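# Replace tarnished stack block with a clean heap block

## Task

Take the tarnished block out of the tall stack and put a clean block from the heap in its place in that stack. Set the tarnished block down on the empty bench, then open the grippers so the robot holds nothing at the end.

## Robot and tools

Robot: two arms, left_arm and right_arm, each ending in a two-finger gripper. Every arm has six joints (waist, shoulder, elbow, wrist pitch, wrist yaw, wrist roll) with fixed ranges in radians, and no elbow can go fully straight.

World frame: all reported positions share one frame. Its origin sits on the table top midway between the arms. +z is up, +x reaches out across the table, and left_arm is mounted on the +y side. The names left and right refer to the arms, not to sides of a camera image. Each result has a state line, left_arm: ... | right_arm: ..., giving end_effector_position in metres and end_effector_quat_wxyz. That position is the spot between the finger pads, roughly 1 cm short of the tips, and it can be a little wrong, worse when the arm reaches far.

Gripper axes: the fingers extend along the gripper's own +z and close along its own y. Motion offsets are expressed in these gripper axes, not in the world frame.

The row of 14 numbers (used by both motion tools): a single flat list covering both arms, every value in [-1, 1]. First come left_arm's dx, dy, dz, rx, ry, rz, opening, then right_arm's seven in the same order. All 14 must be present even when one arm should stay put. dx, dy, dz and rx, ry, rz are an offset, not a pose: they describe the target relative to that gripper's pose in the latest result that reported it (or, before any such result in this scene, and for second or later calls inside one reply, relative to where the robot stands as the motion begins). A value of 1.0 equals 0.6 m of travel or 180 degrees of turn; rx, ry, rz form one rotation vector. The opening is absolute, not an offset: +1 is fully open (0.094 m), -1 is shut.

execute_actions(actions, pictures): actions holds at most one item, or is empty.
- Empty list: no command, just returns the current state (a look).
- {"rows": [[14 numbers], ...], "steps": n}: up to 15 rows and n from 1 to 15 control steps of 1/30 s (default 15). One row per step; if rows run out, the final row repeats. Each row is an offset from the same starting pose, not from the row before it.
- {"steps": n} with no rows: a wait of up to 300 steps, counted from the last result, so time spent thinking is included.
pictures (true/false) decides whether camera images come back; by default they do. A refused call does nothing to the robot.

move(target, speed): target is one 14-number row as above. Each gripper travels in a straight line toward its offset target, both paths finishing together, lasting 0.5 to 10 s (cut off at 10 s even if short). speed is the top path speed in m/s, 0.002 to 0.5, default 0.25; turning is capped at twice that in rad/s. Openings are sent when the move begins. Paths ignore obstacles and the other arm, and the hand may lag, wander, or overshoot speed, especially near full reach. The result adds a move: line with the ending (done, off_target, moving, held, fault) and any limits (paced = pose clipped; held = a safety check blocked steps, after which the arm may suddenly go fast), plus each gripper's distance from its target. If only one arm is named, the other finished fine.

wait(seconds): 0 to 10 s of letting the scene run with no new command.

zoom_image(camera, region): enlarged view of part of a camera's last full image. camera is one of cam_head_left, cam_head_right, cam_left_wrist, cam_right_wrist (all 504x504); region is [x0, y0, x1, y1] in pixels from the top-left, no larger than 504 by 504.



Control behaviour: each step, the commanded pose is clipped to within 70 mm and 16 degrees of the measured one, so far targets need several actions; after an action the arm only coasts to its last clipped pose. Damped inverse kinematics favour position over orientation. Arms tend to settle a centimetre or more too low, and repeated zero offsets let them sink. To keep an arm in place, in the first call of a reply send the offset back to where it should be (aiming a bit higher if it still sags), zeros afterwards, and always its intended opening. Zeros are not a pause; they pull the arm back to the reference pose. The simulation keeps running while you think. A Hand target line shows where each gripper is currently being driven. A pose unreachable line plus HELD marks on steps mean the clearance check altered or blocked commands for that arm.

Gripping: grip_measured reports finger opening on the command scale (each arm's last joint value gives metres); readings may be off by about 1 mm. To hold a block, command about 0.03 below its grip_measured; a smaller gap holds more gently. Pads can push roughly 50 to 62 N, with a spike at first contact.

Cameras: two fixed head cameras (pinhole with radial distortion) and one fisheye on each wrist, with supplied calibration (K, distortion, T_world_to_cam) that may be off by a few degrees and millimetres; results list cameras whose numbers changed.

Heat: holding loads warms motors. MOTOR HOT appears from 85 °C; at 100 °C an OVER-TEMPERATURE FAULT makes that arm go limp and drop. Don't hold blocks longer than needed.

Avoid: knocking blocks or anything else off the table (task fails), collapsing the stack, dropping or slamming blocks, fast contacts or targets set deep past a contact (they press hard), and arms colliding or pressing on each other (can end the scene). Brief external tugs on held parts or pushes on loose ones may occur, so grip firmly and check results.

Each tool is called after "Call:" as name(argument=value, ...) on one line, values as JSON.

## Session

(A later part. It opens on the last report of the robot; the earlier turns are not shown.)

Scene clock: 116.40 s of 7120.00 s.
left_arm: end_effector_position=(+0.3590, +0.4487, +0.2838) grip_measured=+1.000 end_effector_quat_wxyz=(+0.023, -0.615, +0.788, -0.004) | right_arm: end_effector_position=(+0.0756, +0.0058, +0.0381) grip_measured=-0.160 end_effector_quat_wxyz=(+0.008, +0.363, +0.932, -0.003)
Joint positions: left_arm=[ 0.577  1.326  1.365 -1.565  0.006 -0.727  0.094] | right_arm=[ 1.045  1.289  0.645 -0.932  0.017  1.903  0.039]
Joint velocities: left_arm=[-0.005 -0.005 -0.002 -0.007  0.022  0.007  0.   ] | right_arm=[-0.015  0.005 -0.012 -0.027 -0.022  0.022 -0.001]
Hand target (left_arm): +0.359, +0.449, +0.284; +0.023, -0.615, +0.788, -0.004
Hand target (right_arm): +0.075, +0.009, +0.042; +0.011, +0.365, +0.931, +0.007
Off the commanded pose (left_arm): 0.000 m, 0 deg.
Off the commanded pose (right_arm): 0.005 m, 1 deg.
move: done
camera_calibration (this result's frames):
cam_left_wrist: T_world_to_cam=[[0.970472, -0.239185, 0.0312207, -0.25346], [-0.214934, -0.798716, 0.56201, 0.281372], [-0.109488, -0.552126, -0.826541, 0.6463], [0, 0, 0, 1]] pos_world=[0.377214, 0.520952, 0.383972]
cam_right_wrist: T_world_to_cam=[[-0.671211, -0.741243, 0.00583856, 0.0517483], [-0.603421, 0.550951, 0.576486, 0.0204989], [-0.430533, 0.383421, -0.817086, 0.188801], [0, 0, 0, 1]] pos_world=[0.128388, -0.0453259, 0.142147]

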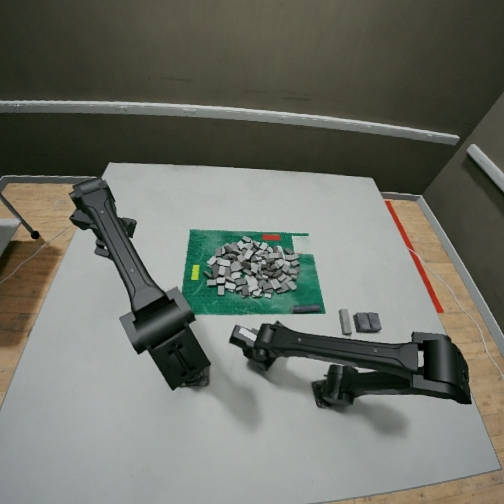

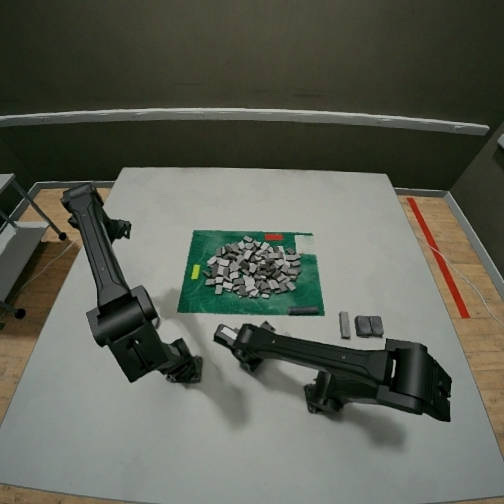

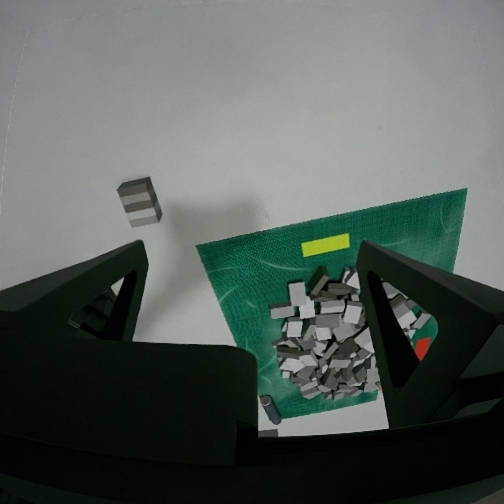

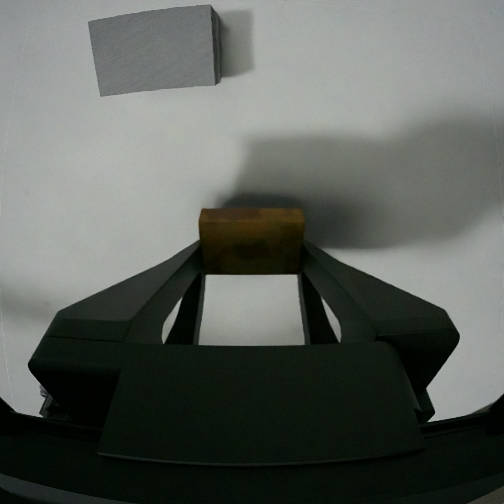

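Call:
move(target=[0,0,0,0,0,0,1,0,0,0.062,0,0,0,-0.18], speed=0.035)

Call:
execute_actions(actions=[{"rows":[[0,0,0,0,0,0,1,0,0,0,0,0,0,0.4]],"steps":12}], pictures=false)

Call:
move(target=[0,0,0,0,0,0,1,0.004,0.033,-0.18,-0.016,0,0,0.4], speed=0.15)

Call:
zoom_image(camera="cam_head_right", region=[180,225,330,315])

Scene clock: 125.43 s of 7120.00 s.
left_arm: end_effector_position=(+0.3590, +0.4487, +0.2838) grip_measured=+1.000 end_effector_quat_wxyz=(+0.023, -0.615, +0.788, -0.004) | right_arm: end_effector_position=(+0.0749, +0.0042, +0.0067) grip_measured=-0.160 end_effector_quat_wxyz=(+0.008, +0.365, +0.931, -0.004)
Joint positions: left_arm=[ 0.577  1.326  1.365 -1.565  0.006 -0.727  0.094] | right_arm=[ 1.045  1.359  0.602 -0.821  0.017  1.906  0.039]
Joint velocities: left_arm=[-0.005 -0.015  0.022 -0.012  0.037 -0.037  0.   ] | right_arm=[ 0.015 -0.005 -0.012 -0.017 -0.022  0.007 -0.   ]
Hand target (left_arm): +0.359, +0.449, +0.284; +0.023, -0.615, +0.788, -0.004
Hand target (right_arm): +0.075, +0.005, +0.001; +0.008, +0.363, +0.932, -0.003
Off the commanded pose (left_arm): 0.000 m, 0 deg.
Off the commanded pose (right_arm): 0.006 m, 0 deg.
After step 90, 4.73 s passed at rest.
move: done
camera_calibration (this result's frames):
cam_left_wrist: T_world_to_cam=[[0.970472, -0.239185, 0.0312207, -0.25346], [-0.214934, -0.798716, 0.56201, 0.281372], [-0.109488, -0.552126, -0.826541, 0.6463], [0, 0, 0, 1]] pos_world=[0.377214, 0.520952, 0.383972]
cam_right_wrist: T_world_to_cam=[[-0.673461, -0.739172, 0.00867471, 0.0504199], [-0.601053, 0.554377, 0.575674, 0.0388768], [-0.430331, 0.38248, -0.817633, 0.163445], [0, 0, 0, 1]] pos_world=[0.127658, -0.0467979, 0.11082]

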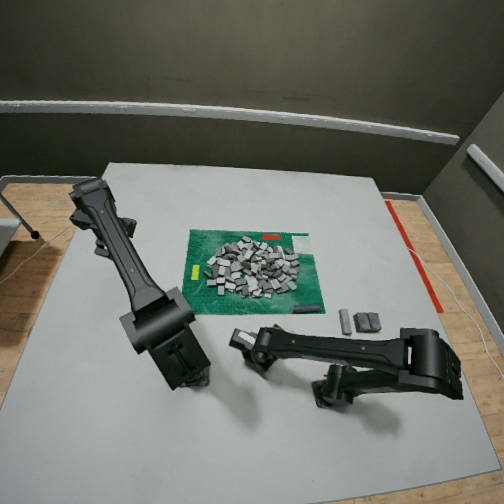

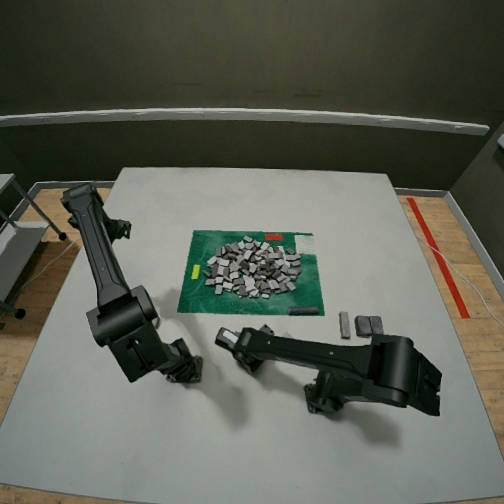

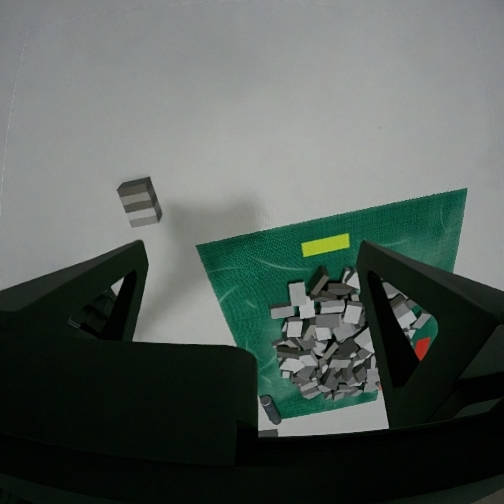

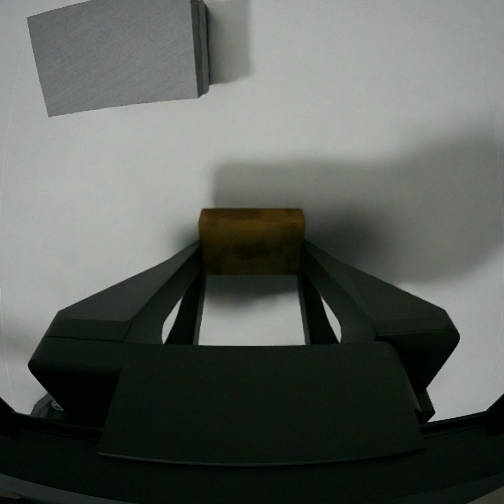

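Scene clock: 125.83 s of 7120.00 s.
left_arm: end_effector_position=(+0.3590, +0.4487, +0.2838) grip_measured=+1.000 end_effector_quat_wxyz=(+0.023, -0.615, +0.788, -0.004) | right_arm: end_effector_position=(+0.0749, +0.0042, +0.0067) grip_measured=+0.398 end_effector_quat_wxyz=(+0.008, +0.365, +0.931, -0.004)
Joint positions: left_arm=[ 0.577  1.326  1.365 -1.565  0.006 -0.727  0.094] | right_arm=[ 1.045  1.359  0.602 -0.821  0.017  1.906  0.066]
Joint velocities: left_arm=[-0.005  0.005 -0.007  0.007 -0.037 -0.022  0.   ] | right_arm=[ 0.005 -0.015 -0.007  0.002 -0.022 -0.007 -0.   ]
Hand target (left_arm): +0.359, +0.449, +0.284; +0.023, -0.615, +0.788, -0.004
Hand target (right_arm): +0.075, +0.004, +0.007; +0.008, +0.365, +0.931, -0.004
Off the commanded pose (left_arm): 0.000 m, 0 deg.
Off the commanded pose (right_arm): 0.000 m, 0 deg.
Steps of this call (steps 1 to 12: all 12 steps of this action). Readings (end_effector_position):
1: left_arm (+0.3590, +0.4487, +0.2838) | right_arm (+0.0749, +0.0042, +0.0067)
2: left_arm (+0.3590, +0.4487, +0.2838) | right_arm (+0.0749, +0.0042, +0.0067)
4: left_arm (+0.3590, +0.4487, +0.2838) | right_arm (+0.0749, +0.0042, +0.0067)
8: left_arm (+0.3590, +0.4487, +0.2838) | right_arm (+0.0749, +0.0042, +0.0067)
12: the state above

Scene clock: 127.17 s of 7120.00 s.
left_arm: end_effector_position=(+0.3590, +0.4487, +0.2838) grip_measured=+1.000 end_effector_quat_wxyz=(+0.023, -0.615, +0.788, -0.004) | right_arm: end_effector_position=(+0.0784, +0.0071, +0.0928) grip_measured=+0.398 end_effector_quat_wxyz=(+0.014, +0.365, +0.931, -0.004)
Joint positions: left_arm=[ 0.577  1.326  1.365 -1.565  0.006 -0.727  0.094] | right_arm=[ 1.045  1.199  0.74  -1.118  0.029  1.906  0.066]
Joint velocities: left_arm=[-0.005 -0.005 -0.007 -0.002  0.081  0.007  0.   ] | right_arm=[-0.005 -0.005  0.002 -0.007 -0.066 -0.051  0.001]
Hand target (left_arm): +0.359, +0.449, +0.284; +0.023, -0.615, +0.788, -0.004
Hand target (right_arm): +0.087, +0.022, +0.114; +0.017, +0.365, +0.931, +0.020
Off the commanded pose (left_arm): 0.000 m, 0 deg.
Off the commanded pose (right_arm): 0.027 m, 3 deg.
move: off_target (right_arm)
camera_calibration (this result's frames):
cam_left_wrist: T_world_to_cam=[[0.970472, -0.239185, 0.0312207, -0.25346], [-0.214934, -0.798716, 0.56201, 0.281372], [-0.109488, -0.552126, -0.826541, 0.6463], [0, 0, 0, 1]] pos_world=[0.377214, 0.520952, 0.383972]
cam_right_wrist: T_world_to_cam=[[-0.673469, -0.739205, 0.00378817, 0.0546483], [-0.607553, 0.556429, 0.566803, -0.00888541], [-0.421092, 0.379423, -0.823844, 0.234088], [0, 0, 0, 1]] pos_world=[0.129978, -0.0434782, 0.197682]

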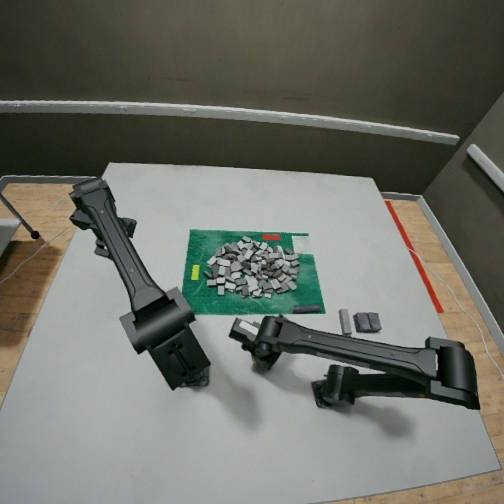

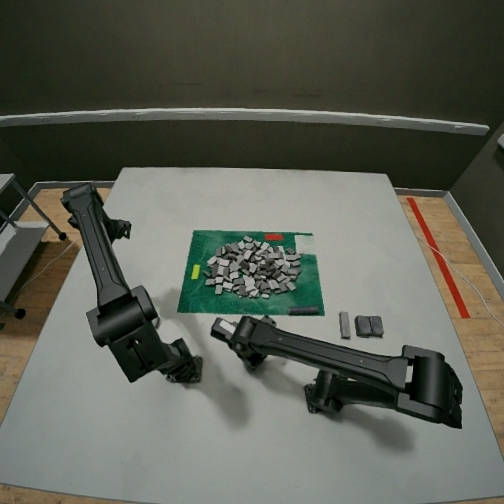

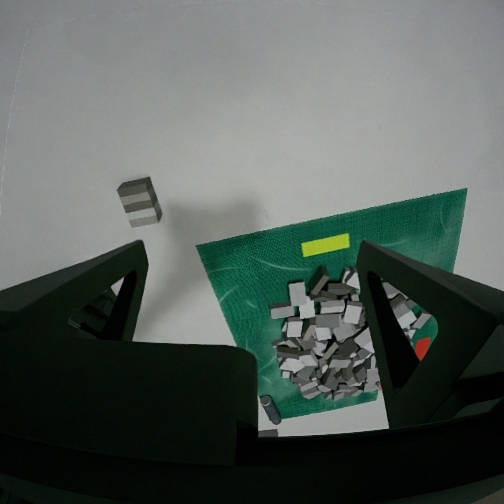

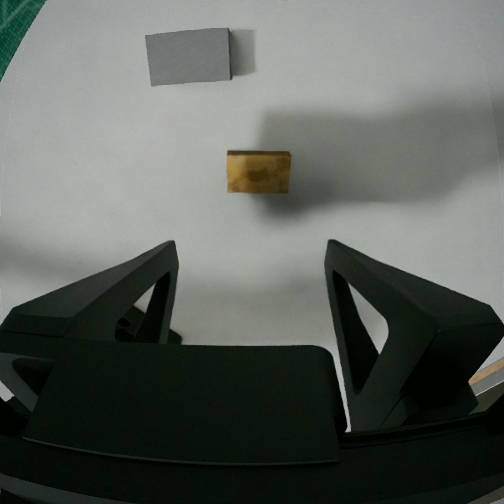

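Region (180, 225, 330, 315) of cam_head_right's 504x504 image, scaled by 3.360, with more detail than that image has; it fills the top 302 rows of this view, and the rest is white.

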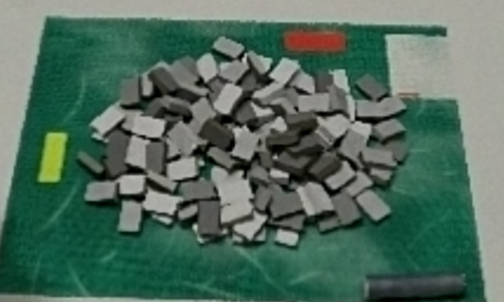

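Call:
move(target=[0,0,0,0,0,0,1,-0.58,0.15,-0.03,-0.012,-0.02,0.07,0.3])

Scene clock: 134.70 s of 7120.00 s.
left_arm: end_effector_position=(+0.3590, +0.4487, +0.2838) grip_measured=+1.000 end_effector_quat_wxyz=(+0.023, -0.615, +0.788, -0.004) | right_arm: end_effector_position=(+0.3702, -0.1668, +0.0983) grip_measured=+0.302 end_effector_quat_wxyz=(+0.025, +0.469, +0.883, -0.019)
Joint positions: left_arm=[ 0.577  1.326  1.365 -1.565  0.006 -0.727  0.094] | right_arm=[ 0.123  1.533  1.078 -1.105  0.062  1.213  0.061]
Joint velocities: left_arm=[ 0.005 -0.024  0.002 -0.002  0.007  0.007  0.   ] | right_arm=[-0.015  0.005  0.007  0.012 -0.051  0.051  0.   ]
Hand target (left_arm): +0.359, +0.449, +0.284; +0.023, -0.615, +0.788, -0.004
Hand target (right_arm): +0.394, -0.161, +0.115; +0.046, +0.465, +0.884, -0.001
Off the commanded pose (left_arm): 0.000 m, 0 deg.
Off the commanded pose (right_arm): 0.034 m, 4 deg.
After step 90, 2.63 s passed at rest.
move: off_target (right_arm)
camera_calibration (this result's frames):
cam_left_wrist: T_world_to_cam=[[0.970472, -0.239185, 0.0312207, -0.25346], [-0.214934, -0.798716, 0.56201, 0.281372], [-0.109488, -0.552126, -0.826541, 0.6463], [0, 0, 0, 1]] pos_world=[0.377214, 0.520952, 0.383972]
cam_right_wrist: T_world_to_cam=[[-0.824315, -0.565835, 0.0183092, 0.205956], [-0.468305, 0.699692, 0.539557, 0.237039], [-0.318111, 0.436191, -0.84175, 0.400613], [0, 0, 0, 1]] pos_world=[0.408218, -0.224061, 0.205549]

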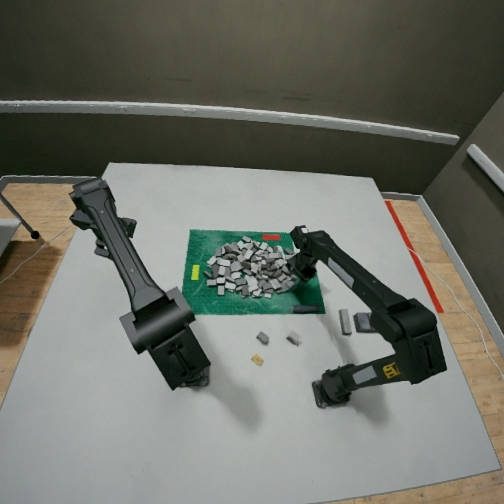

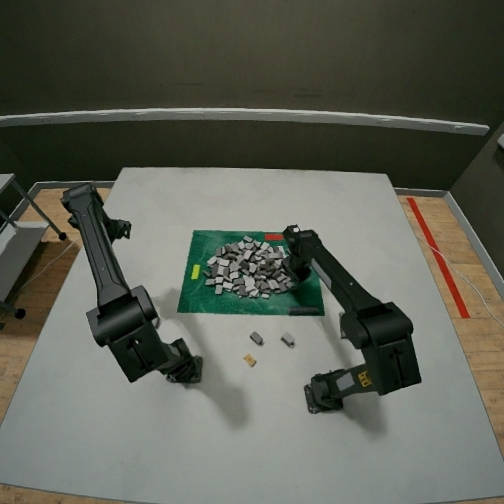

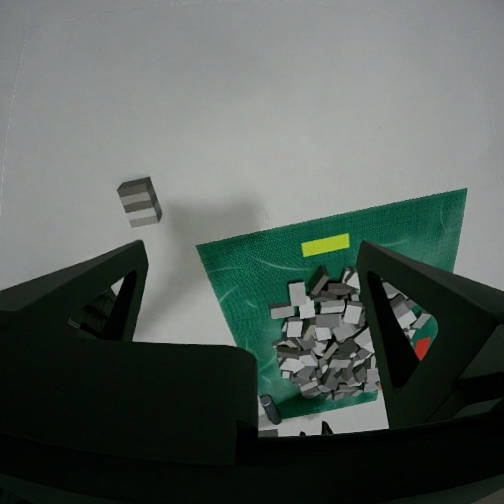

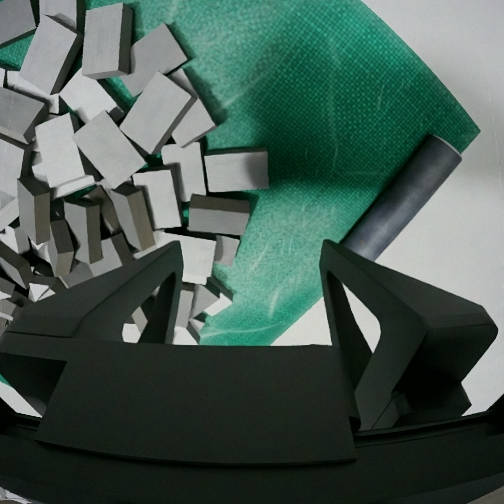

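Call:
move(target=[0,0,0,0,0,0,1,-0.008,-0.008,0.09,0,0.01,-0.51,-0.3], speed=0.4)

Scene clock: 148.27 s of 7120.00 s.
left_arm: end_effector_position=(+0.3590, +0.4487, +0.2838) grip_measured=+1.000 end_effector_quat_wxyz=(+0.023, -0.615, +0.788, -0.004) | right_arm: end_effector_position=(+0.3679, -0.1722, +0.0515) grip_measured=-0.298 end_effector_quat_wxyz=(-0.009, -0.308, +0.951, -0.027)
Joint positions: left_arm=[ 0.577  1.326  1.365 -1.565  0.006 -0.727  0.094] | right_arm=[ 0.109  1.603  1.022 -1.002  0.055 -0.402  0.033]
Joint velocities: left_arm=[-0.005 -0.005 -0.002 -0.002  0.022 -0.051  0.   ] | right_arm=[-0.015 -0.005 -0.017  0.007  0.007 -0.022 -0.   ]
Hand target (left_arm): +0.359, +0.449, +0.284; +0.023, -0.615, +0.788, -0.004
Hand target (right_arm): +0.369, -0.176, +0.045; -0.009, -0.308, +0.951, -0.025
Off the commanded pose (left_arm): 0.000 m, 0 deg.
Off the commanded pose (right_arm): 0.008 m, 0 deg.
After step 90, 7.90 s passed at rest.
move: done
camera_calibration (this result's frames):
cam_left_wrist: T_world_to_cam=[[0.970472, -0.239185, 0.0312207, -0.25346], [-0.214934, -0.798716, 0.56201, 0.281372], [-0.109488, -0.552126, -0.826541, 0.6463], [0, 0, 0, 1]] pos_world=[0.377214, 0.520952, 0.383972]
cam_right_wrist: T_world_to_cam=[[0.592122, -0.804138, 0.0524733, -0.362123], [-0.652369, -0.440104, 0.617027, 0.132467], [-0.473081, -0.399587, -0.78519, 0.272931], [0, 0, 0, 1]] pos_world=[0.429956, -0.123838, 0.151569]

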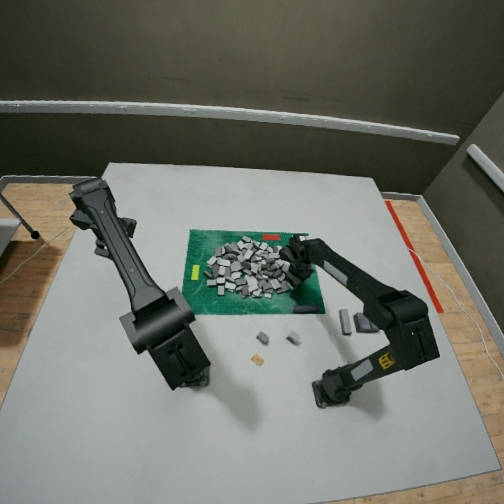

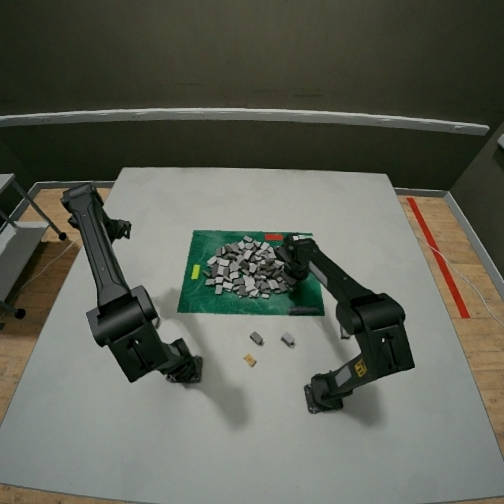

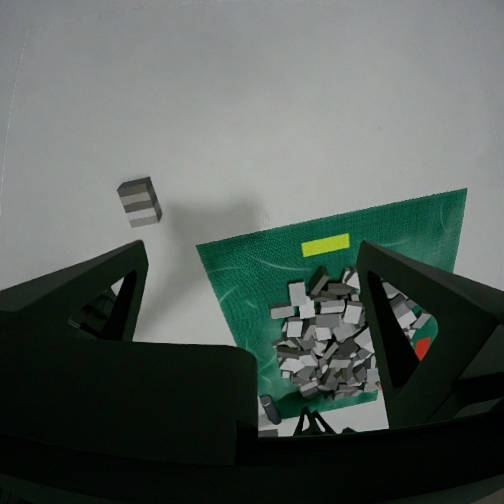

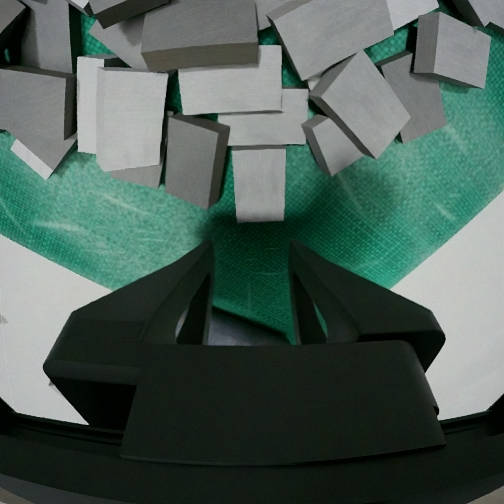

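Call:
move(target=[0,0,0,0,0,0,1,-0.004,-0.015,0.052,0.017,0,0,-0.3], speed=0.06)

Scene clock: 152.73 s of 7120.00 s.
left_arm: end_effector_position=(+0.3590, +0.4487, +0.2838) grip_measured=+1.000 end_effector_quat_wxyz=(+0.023, -0.615, +0.788, -0.004) | right_arm: end_effector_position=(+0.3731, -0.1789, +0.0254) grip_measured=-0.298 end_effector_quat_wxyz=(-0.002, -0.308, +0.950, -0.050)
Joint positions: left_arm=[ 0.577  1.326  1.365 -1.565  0.006 -0.727  0.094] | right_arm=[ 0.109  1.645  0.99  -0.912  0.1   -0.405  0.033]
Joint velocities: left_arm=[-0.015  0.005  0.002  0.012 -0.022  0.007  0.   ] | right_arm=[-0.005  0.015 -0.007 -0.007 -0.022 -0.066 -0.001]
Hand target (left_arm): +0.359, +0.449, +0.284; +0.023, -0.615, +0.788, -0.004
Hand target (right_arm): +0.374, -0.180, +0.021; -0.001, -0.308, +0.950, -0.052
Off the commanded pose (left_arm): 0.000 m, 0 deg.
Off the commanded pose (right_arm): 0.005 m, 0 deg.
After step 90, 0.57 s passed at rest.
move: done
camera_calibration (this result's frames):
cam_left_wrist: T_world_to_cam=[[0.970472, -0.239185, 0.0312207, -0.25346], [-0.214934, -0.798716, 0.56201, 0.281372], [-0.109488, -0.552126, -0.826541, 0.6463], [0, 0, 0, 1]] pos_world=[0.377214, 0.520952, 0.383972]
cam_right_wrist: T_world_to_cam=[[0.592402, -0.799412, 0.100004, -0.369674], [-0.667437, -0.417461, 0.616648, 0.158697], [-0.451208, -0.43205, -0.780861, 0.238228], [0, 0, 0, 1]] pos_world=[0.432407, -0.126345, 0.125132]

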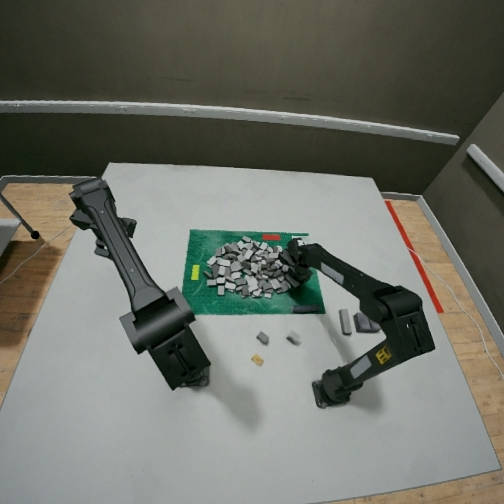

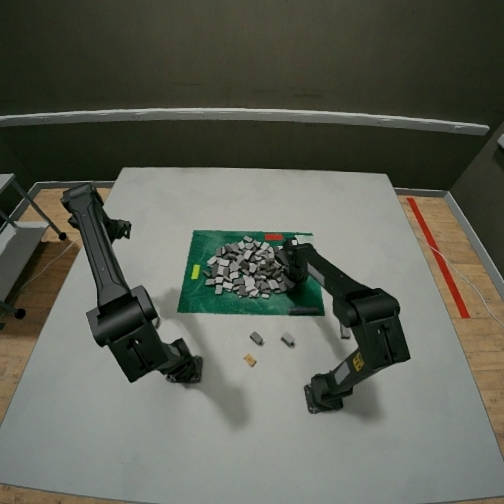

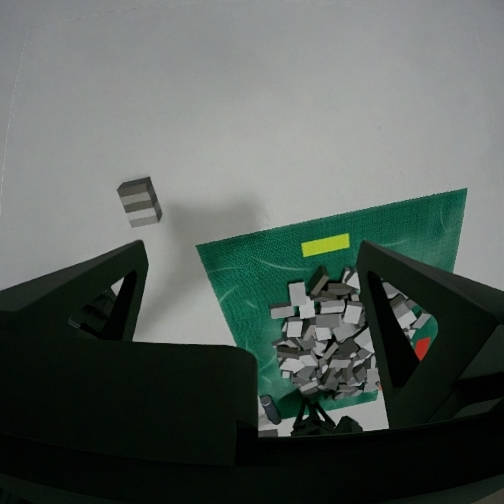

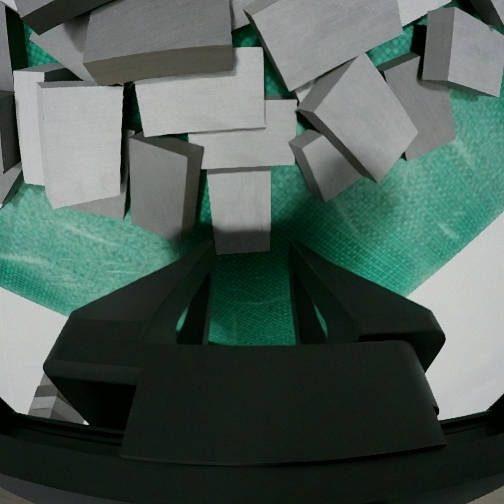

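The tilt went the wrong way; correcting it.

Call:
move(target=[0,0,0,0,0,0,1,-0.006,0.0,0.004,-0.033,0,0,-0.25], speed=0.06)

Scene clock: 157.87 s of 7120.00 s.
left_arm: end_effector_position=(+0.3590, +0.4487, +0.2838) grip_measured=+1.000 end_effector_quat_wxyz=(+0.023, -0.615, +0.788, -0.004) | right_arm: end_effector_position=(+0.3620, -0.1761, +0.0163) grip_measured=-0.252 end_effector_quat_wxyz=(-0.025, -0.309, +0.951, -0.002)
Joint positions: left_arm=[ 0.577  1.326  1.365 -1.565  0.006 -0.727  0.094] | right_arm=[ 0.085  1.666  0.99  -0.943  0.01  -0.429  0.035]
Joint velocities: left_arm=[ 0.005 -0.015  0.017 -0.017 -0.007  0.051  0.   ] | right_arm=[-0.015 -0.015 -0.017  0.002 -0.007  0.007  0.   ]
Hand target (left_arm): +0.359, +0.449, +0.284; +0.023, -0.615, +0.788, -0.004
Hand target (right_arm): +0.376, -0.177, +0.023; -0.019, -0.308, +0.951, -0.001
Off the commanded pose (left_arm): 0.000 m, 0 deg.
Off the commanded pose (right_arm): 0.016 m, 1 deg.
After step 90, 1.00 s passed at rest.
move: off_target (right_arm)
camera_calibration (this result's frames):
cam_left_wrist: T_world_to_cam=[[0.970472, -0.239185, 0.0312207, -0.25346], [-0.214934, -0.798716, 0.56201, 0.281372], [-0.109488, -0.552126, -0.826541, 0.6463], [0, 0, 0, 1]] pos_world=[0.377214, 0.520952, 0.383972]
cam_right_wrist: T_world_to_cam=[[0.593619, -0.804735, -0.00421824, -0.359628], [-0.624016, -0.463608, 0.629024, 0.134011], [-0.508154, -0.370769, -0.777374, 0.25866], [0, 0, 0, 1]] pos_world=[0.428546, -0.131374, 0.115262]

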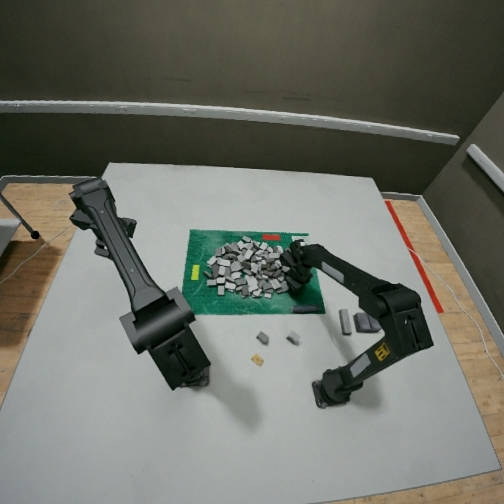

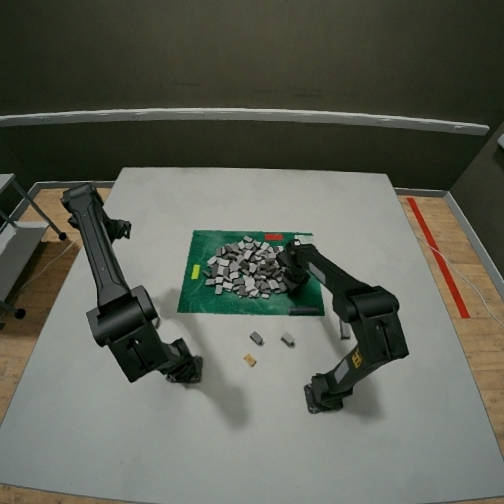

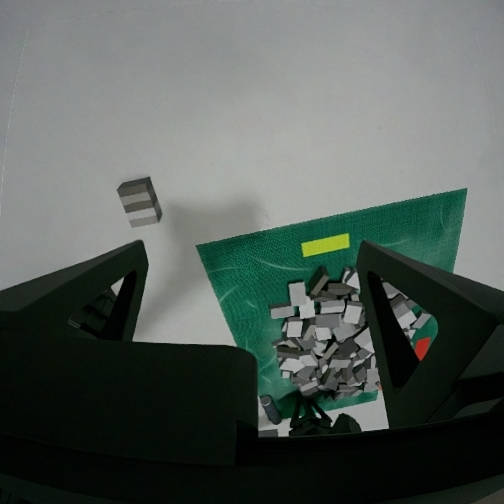

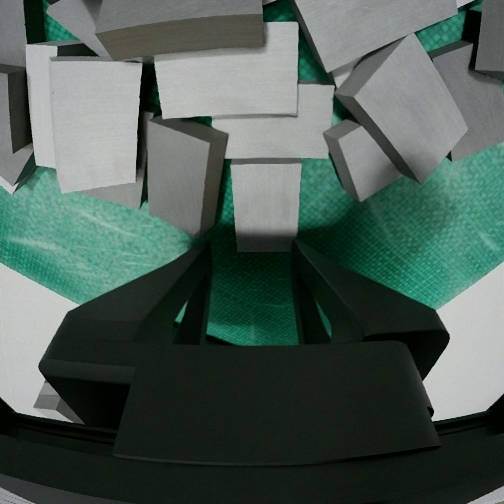

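Call:
move(target=[0,0,0,0,0,0,1,-0.016,-0.012,0.014,0,-0.02,0,-0.2], speed=0.04)

Scene clock: 162.10 s of 7120.00 s.
left_arm: end_effector_position=(+0.3590, +0.4487, +0.2838) grip_measured=+1.000 end_effector_quat_wxyz=(+0.023, -0.615, +0.788, -0.004) | right_arm: end_effector_position=(+0.3690, -0.1745, +0.0121) grip_measured=-0.202 end_effector_quat_wxyz=(-0.002, -0.309, +0.951, +0.006)
Joint positions: left_arm=[ 0.577  1.326  1.365 -1.565  0.006 -0.727  0.094] | right_arm=[ 0.077  1.666  0.977 -0.887 -0.011 -0.438  0.037]
Joint velocities: left_arm=[-0.015  0.005  0.012  0.002  0.095 -0.022  0.   ] | right_arm=[-0.005 -0.005 -0.007  0.017 -0.037 -0.037 -0.001]
Hand target (left_arm): +0.359, +0.449, +0.284; +0.023, -0.615, +0.788, -0.004
Hand target (right_arm): +0.373, -0.176, +0.007; +0.005, -0.308, +0.951, +0.008
Off the commanded pose (left_arm): 0.000 m, 0 deg.
Off the commanded pose (right_arm): 0.007 m, 1 deg.
After step 90, 0.20 s passed at rest.
move: done
camera_calibration (this result's frames):
cam_left_wrist: T_world_to_cam=[[0.970472, -0.239185, 0.0312207, -0.25346], [-0.214934, -0.798716, 0.56201, 0.281372], [-0.109488, -0.552126, -0.826541, 0.6463], [0, 0, 0, 1]] pos_world=[0.377214, 0.520952, 0.383972]
cam_right_wrist: T_world_to_cam=[[0.594256, -0.804258, -0.00531083, -0.362598], [-0.646603, -0.481673, 0.59152, 0.147454], [-0.478293, -0.34808, -0.806273, 0.252816], [0, 0, 0, 1]] pos_world=[0.431741, -0.132597, 0.114691]

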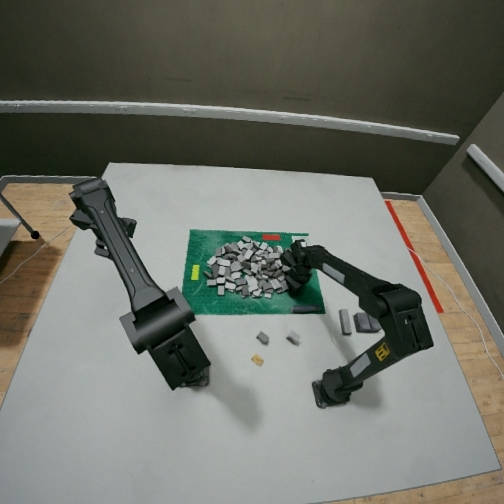

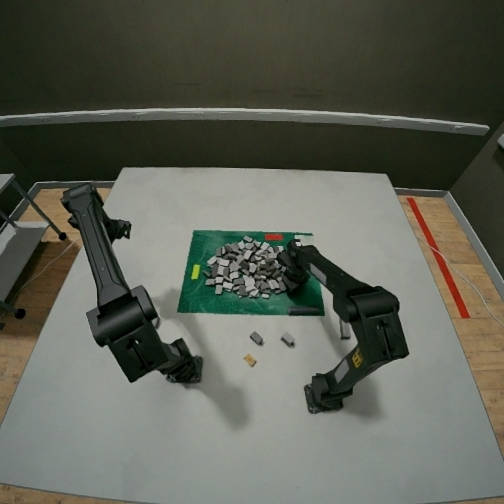

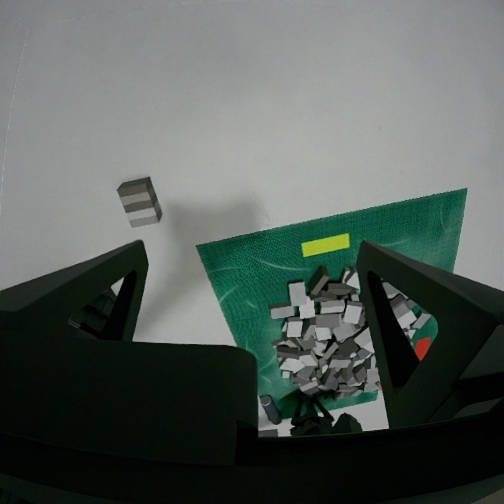

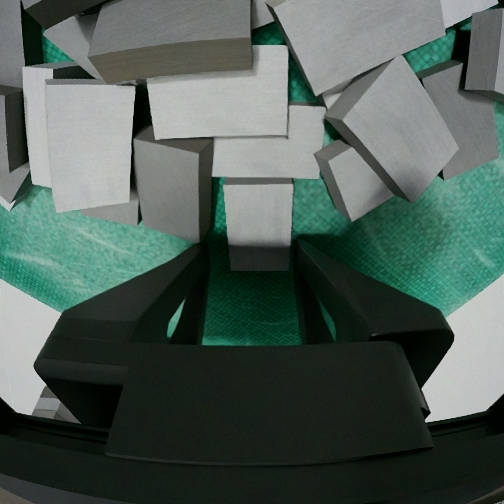

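Call:
move(target=[0,0,0,0,0,0,1,-0.004,-0.008,0.016,0,0,0,-0.3], speed=0.03)

Call:
execute_actions(actions=[{"rows":[[0,0,0,0,0,0,1,0,0,0,0,0,0,-0.4],[0,0,0,0,0,0,1,0,0,0,0,0,0,-0.53]]}])

Scene clock: 167.37 s of 7120.00 s.
left_arm: end_effector_position=(+0.3590, +0.4487, +0.2838) grip_measured=+1.000 end_effector_quat_wxyz=(+0.023, -0.615, +0.788, -0.004) | right_arm: end_effector_position=(+0.3682, -0.1746, +0.0092) grip_measured=-0.298 end_effector_quat_wxyz=(-0.006, -0.310, +0.951, +0.006)
Joint positions: left_arm=[ 0.577  1.326  1.365 -1.565  0.006 -0.727  0.094] | right_arm=[ 0.077  1.674  0.977 -0.887 -0.011 -0.44   0.033]
Joint velocities: left_arm=[ 0.005 -0.005  0.007  0.012  0.037 -0.007  0.   ] | right_arm=[-0.015 -0.015  0.002 -0.007  0.007 -0.007 -0.   ]
Hand target (left_arm): +0.359, +0.449, +0.284; +0.023, -0.615, +0.788, -0.004
Hand target (right_arm): +0.373, -0.177, +0.003; -0.002, -0.309, +0.951, +0.006
Off the commanded pose (left_arm): 0.000 m, 0 deg.
Off the commanded pose (right_arm): 0.009 m, 0 deg.
After step 90, 1.57 s passed at rest.
move: done
camera_calibration (this result's frames):
cam_left_wrist: T_world_to_cam=[[0.970472, -0.239185, 0.0312207, -0.25346], [-0.214934, -0.798716, 0.56201, 0.281372], [-0.109488, -0.552126, -0.826541, 0.6463], [0, 0, 0, 1]] pos_world=[0.377214, 0.520952, 0.383972]
cam_right_wrist: T_world_to_cam=[[0.595743, -0.803132, -0.00828629, -0.362603], [-0.641689, -0.482143, 0.596468, 0.146654], [-0.483038, -0.350025, -0.802594, 0.251458], [0, 0, 0, 1]] pos_world=[0.431588, -0.132493, 0.11134]

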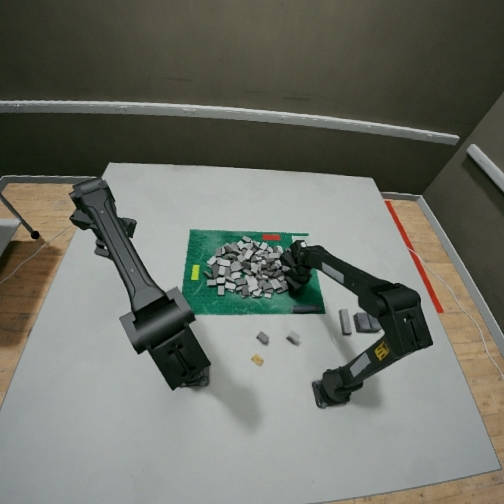

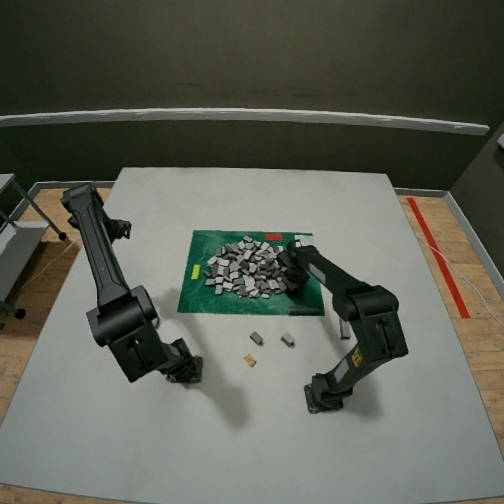

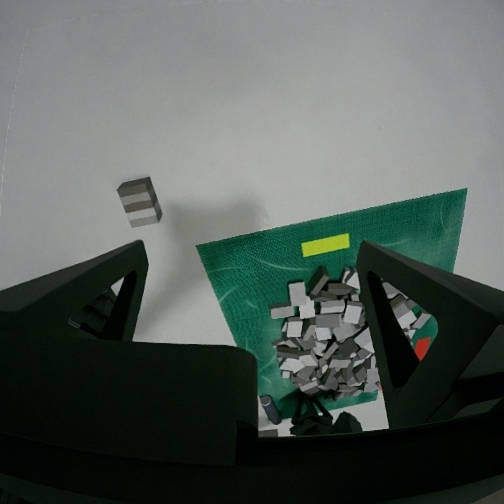

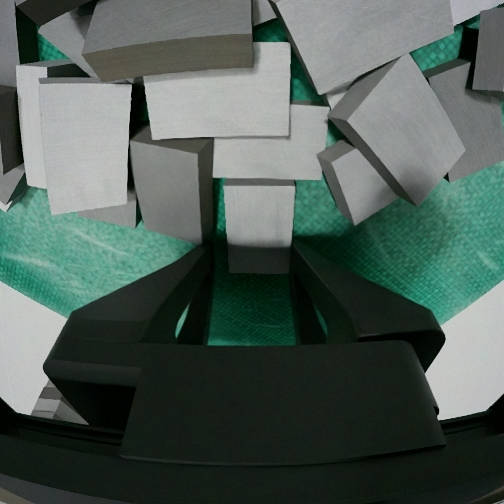

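Scene clock: 167.87 s of 7120.00 s.
left_arm: end_effector_position=(+0.3590, +0.4487, +0.2838) grip_measured=+1.000 end_effector_quat_wxyz=(+0.023, -0.615, +0.788, -0.004) | right_arm: end_effector_position=(+0.3682, -0.1746, +0.0092) grip_measured=-0.491 end_effector_quat_wxyz=(-0.006, -0.310, +0.951, +0.006)
Joint positions: left_arm=[ 0.577  1.326  1.365 -1.565  0.006 -0.727  0.094] | right_arm=[ 0.077  1.674  0.977 -0.887 -0.011 -0.44   0.024]
Joint velocities: left_arm=[-0.015  0.005  0.017  0.002 -0.037  0.051  0.   ] | right_arm=[-0.005 -0.005 -0.022  0.007 -0.007 -0.037 -0.001]
Hand target (left_arm): +0.359, +0.449, +0.284; +0.023, -0.615, +0.788, -0.004
Hand target (right_arm): +0.368, -0.175, +0.009; -0.006, -0.310, +0.951, +0.006
Off the commanded pose (left_arm): 0.000 m, 0 deg.
Off the commanded pose (right_arm): 0.000 m, 0 deg.
Steps of this call (steps 1 to 15: all 15 steps of this action). Readings (end_effector_position):
1: left_arm (+0.3590, +0.4487, +0.2838) | right_arm (+0.3682, -0.1746, +0.0092)
2: left_arm (+0.3590, +0.4487, +0.2838) | right_arm (+0.3682, -0.1746, +0.0092)
4: left_arm (+0.3590, +0.4487, +0.2838) | right_arm (+0.3682, -0.1746, +0.0092)
8: left_arm (+0.3590, +0.4487, +0.2838) | right_arm (+0.3682, -0.1746, +0.0092)
15: the state above
camera_calibration (this result's frames):
cam_left_wrist: T_world_to_cam=[[0.970472, -0.239185, 0.0312207, -0.25346], [-0.214934, -0.798716, 0.56201, 0.281372], [-0.109488, -0.552126, -0.826541, 0.6463], [0, 0, 0, 1]] pos_world=[0.377214, 0.520952, 0.383972]
cam_right_wrist: T_world_to_cam=[[0.595743, -0.803132, -0.00828629, -0.362603], [-0.641689, -0.482143, 0.596468, 0.146654], [-0.483038, -0.350025, -0.802594, 0.251458], [0, 0, 0, 1]] pos_world=[0.431588, -0.132493, 0.11134]

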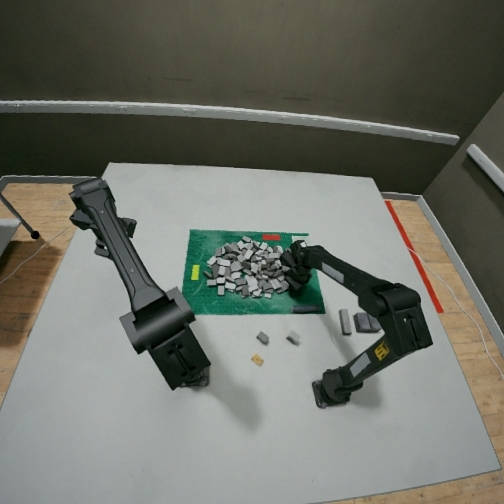

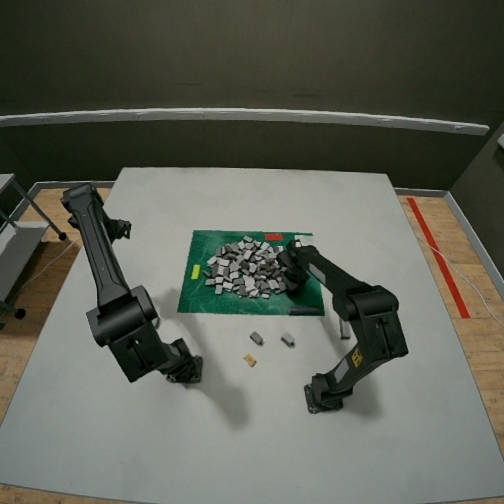

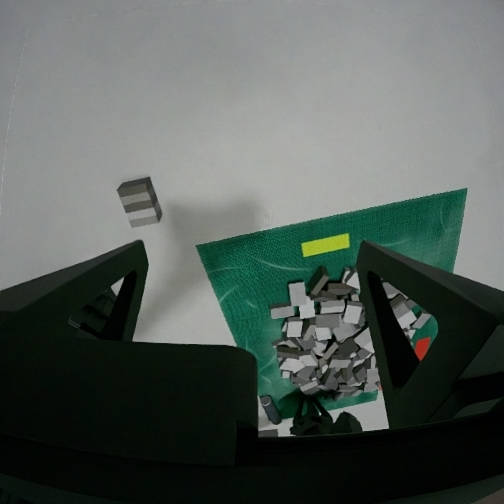

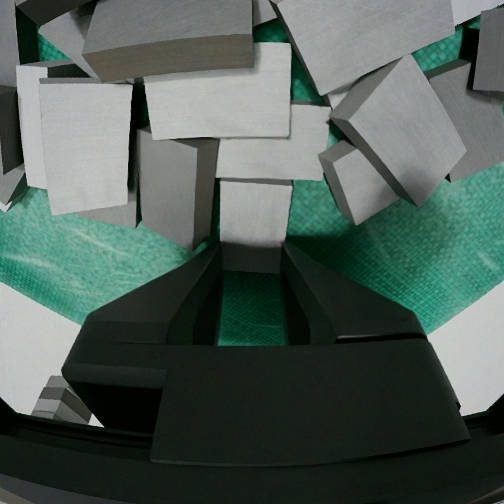

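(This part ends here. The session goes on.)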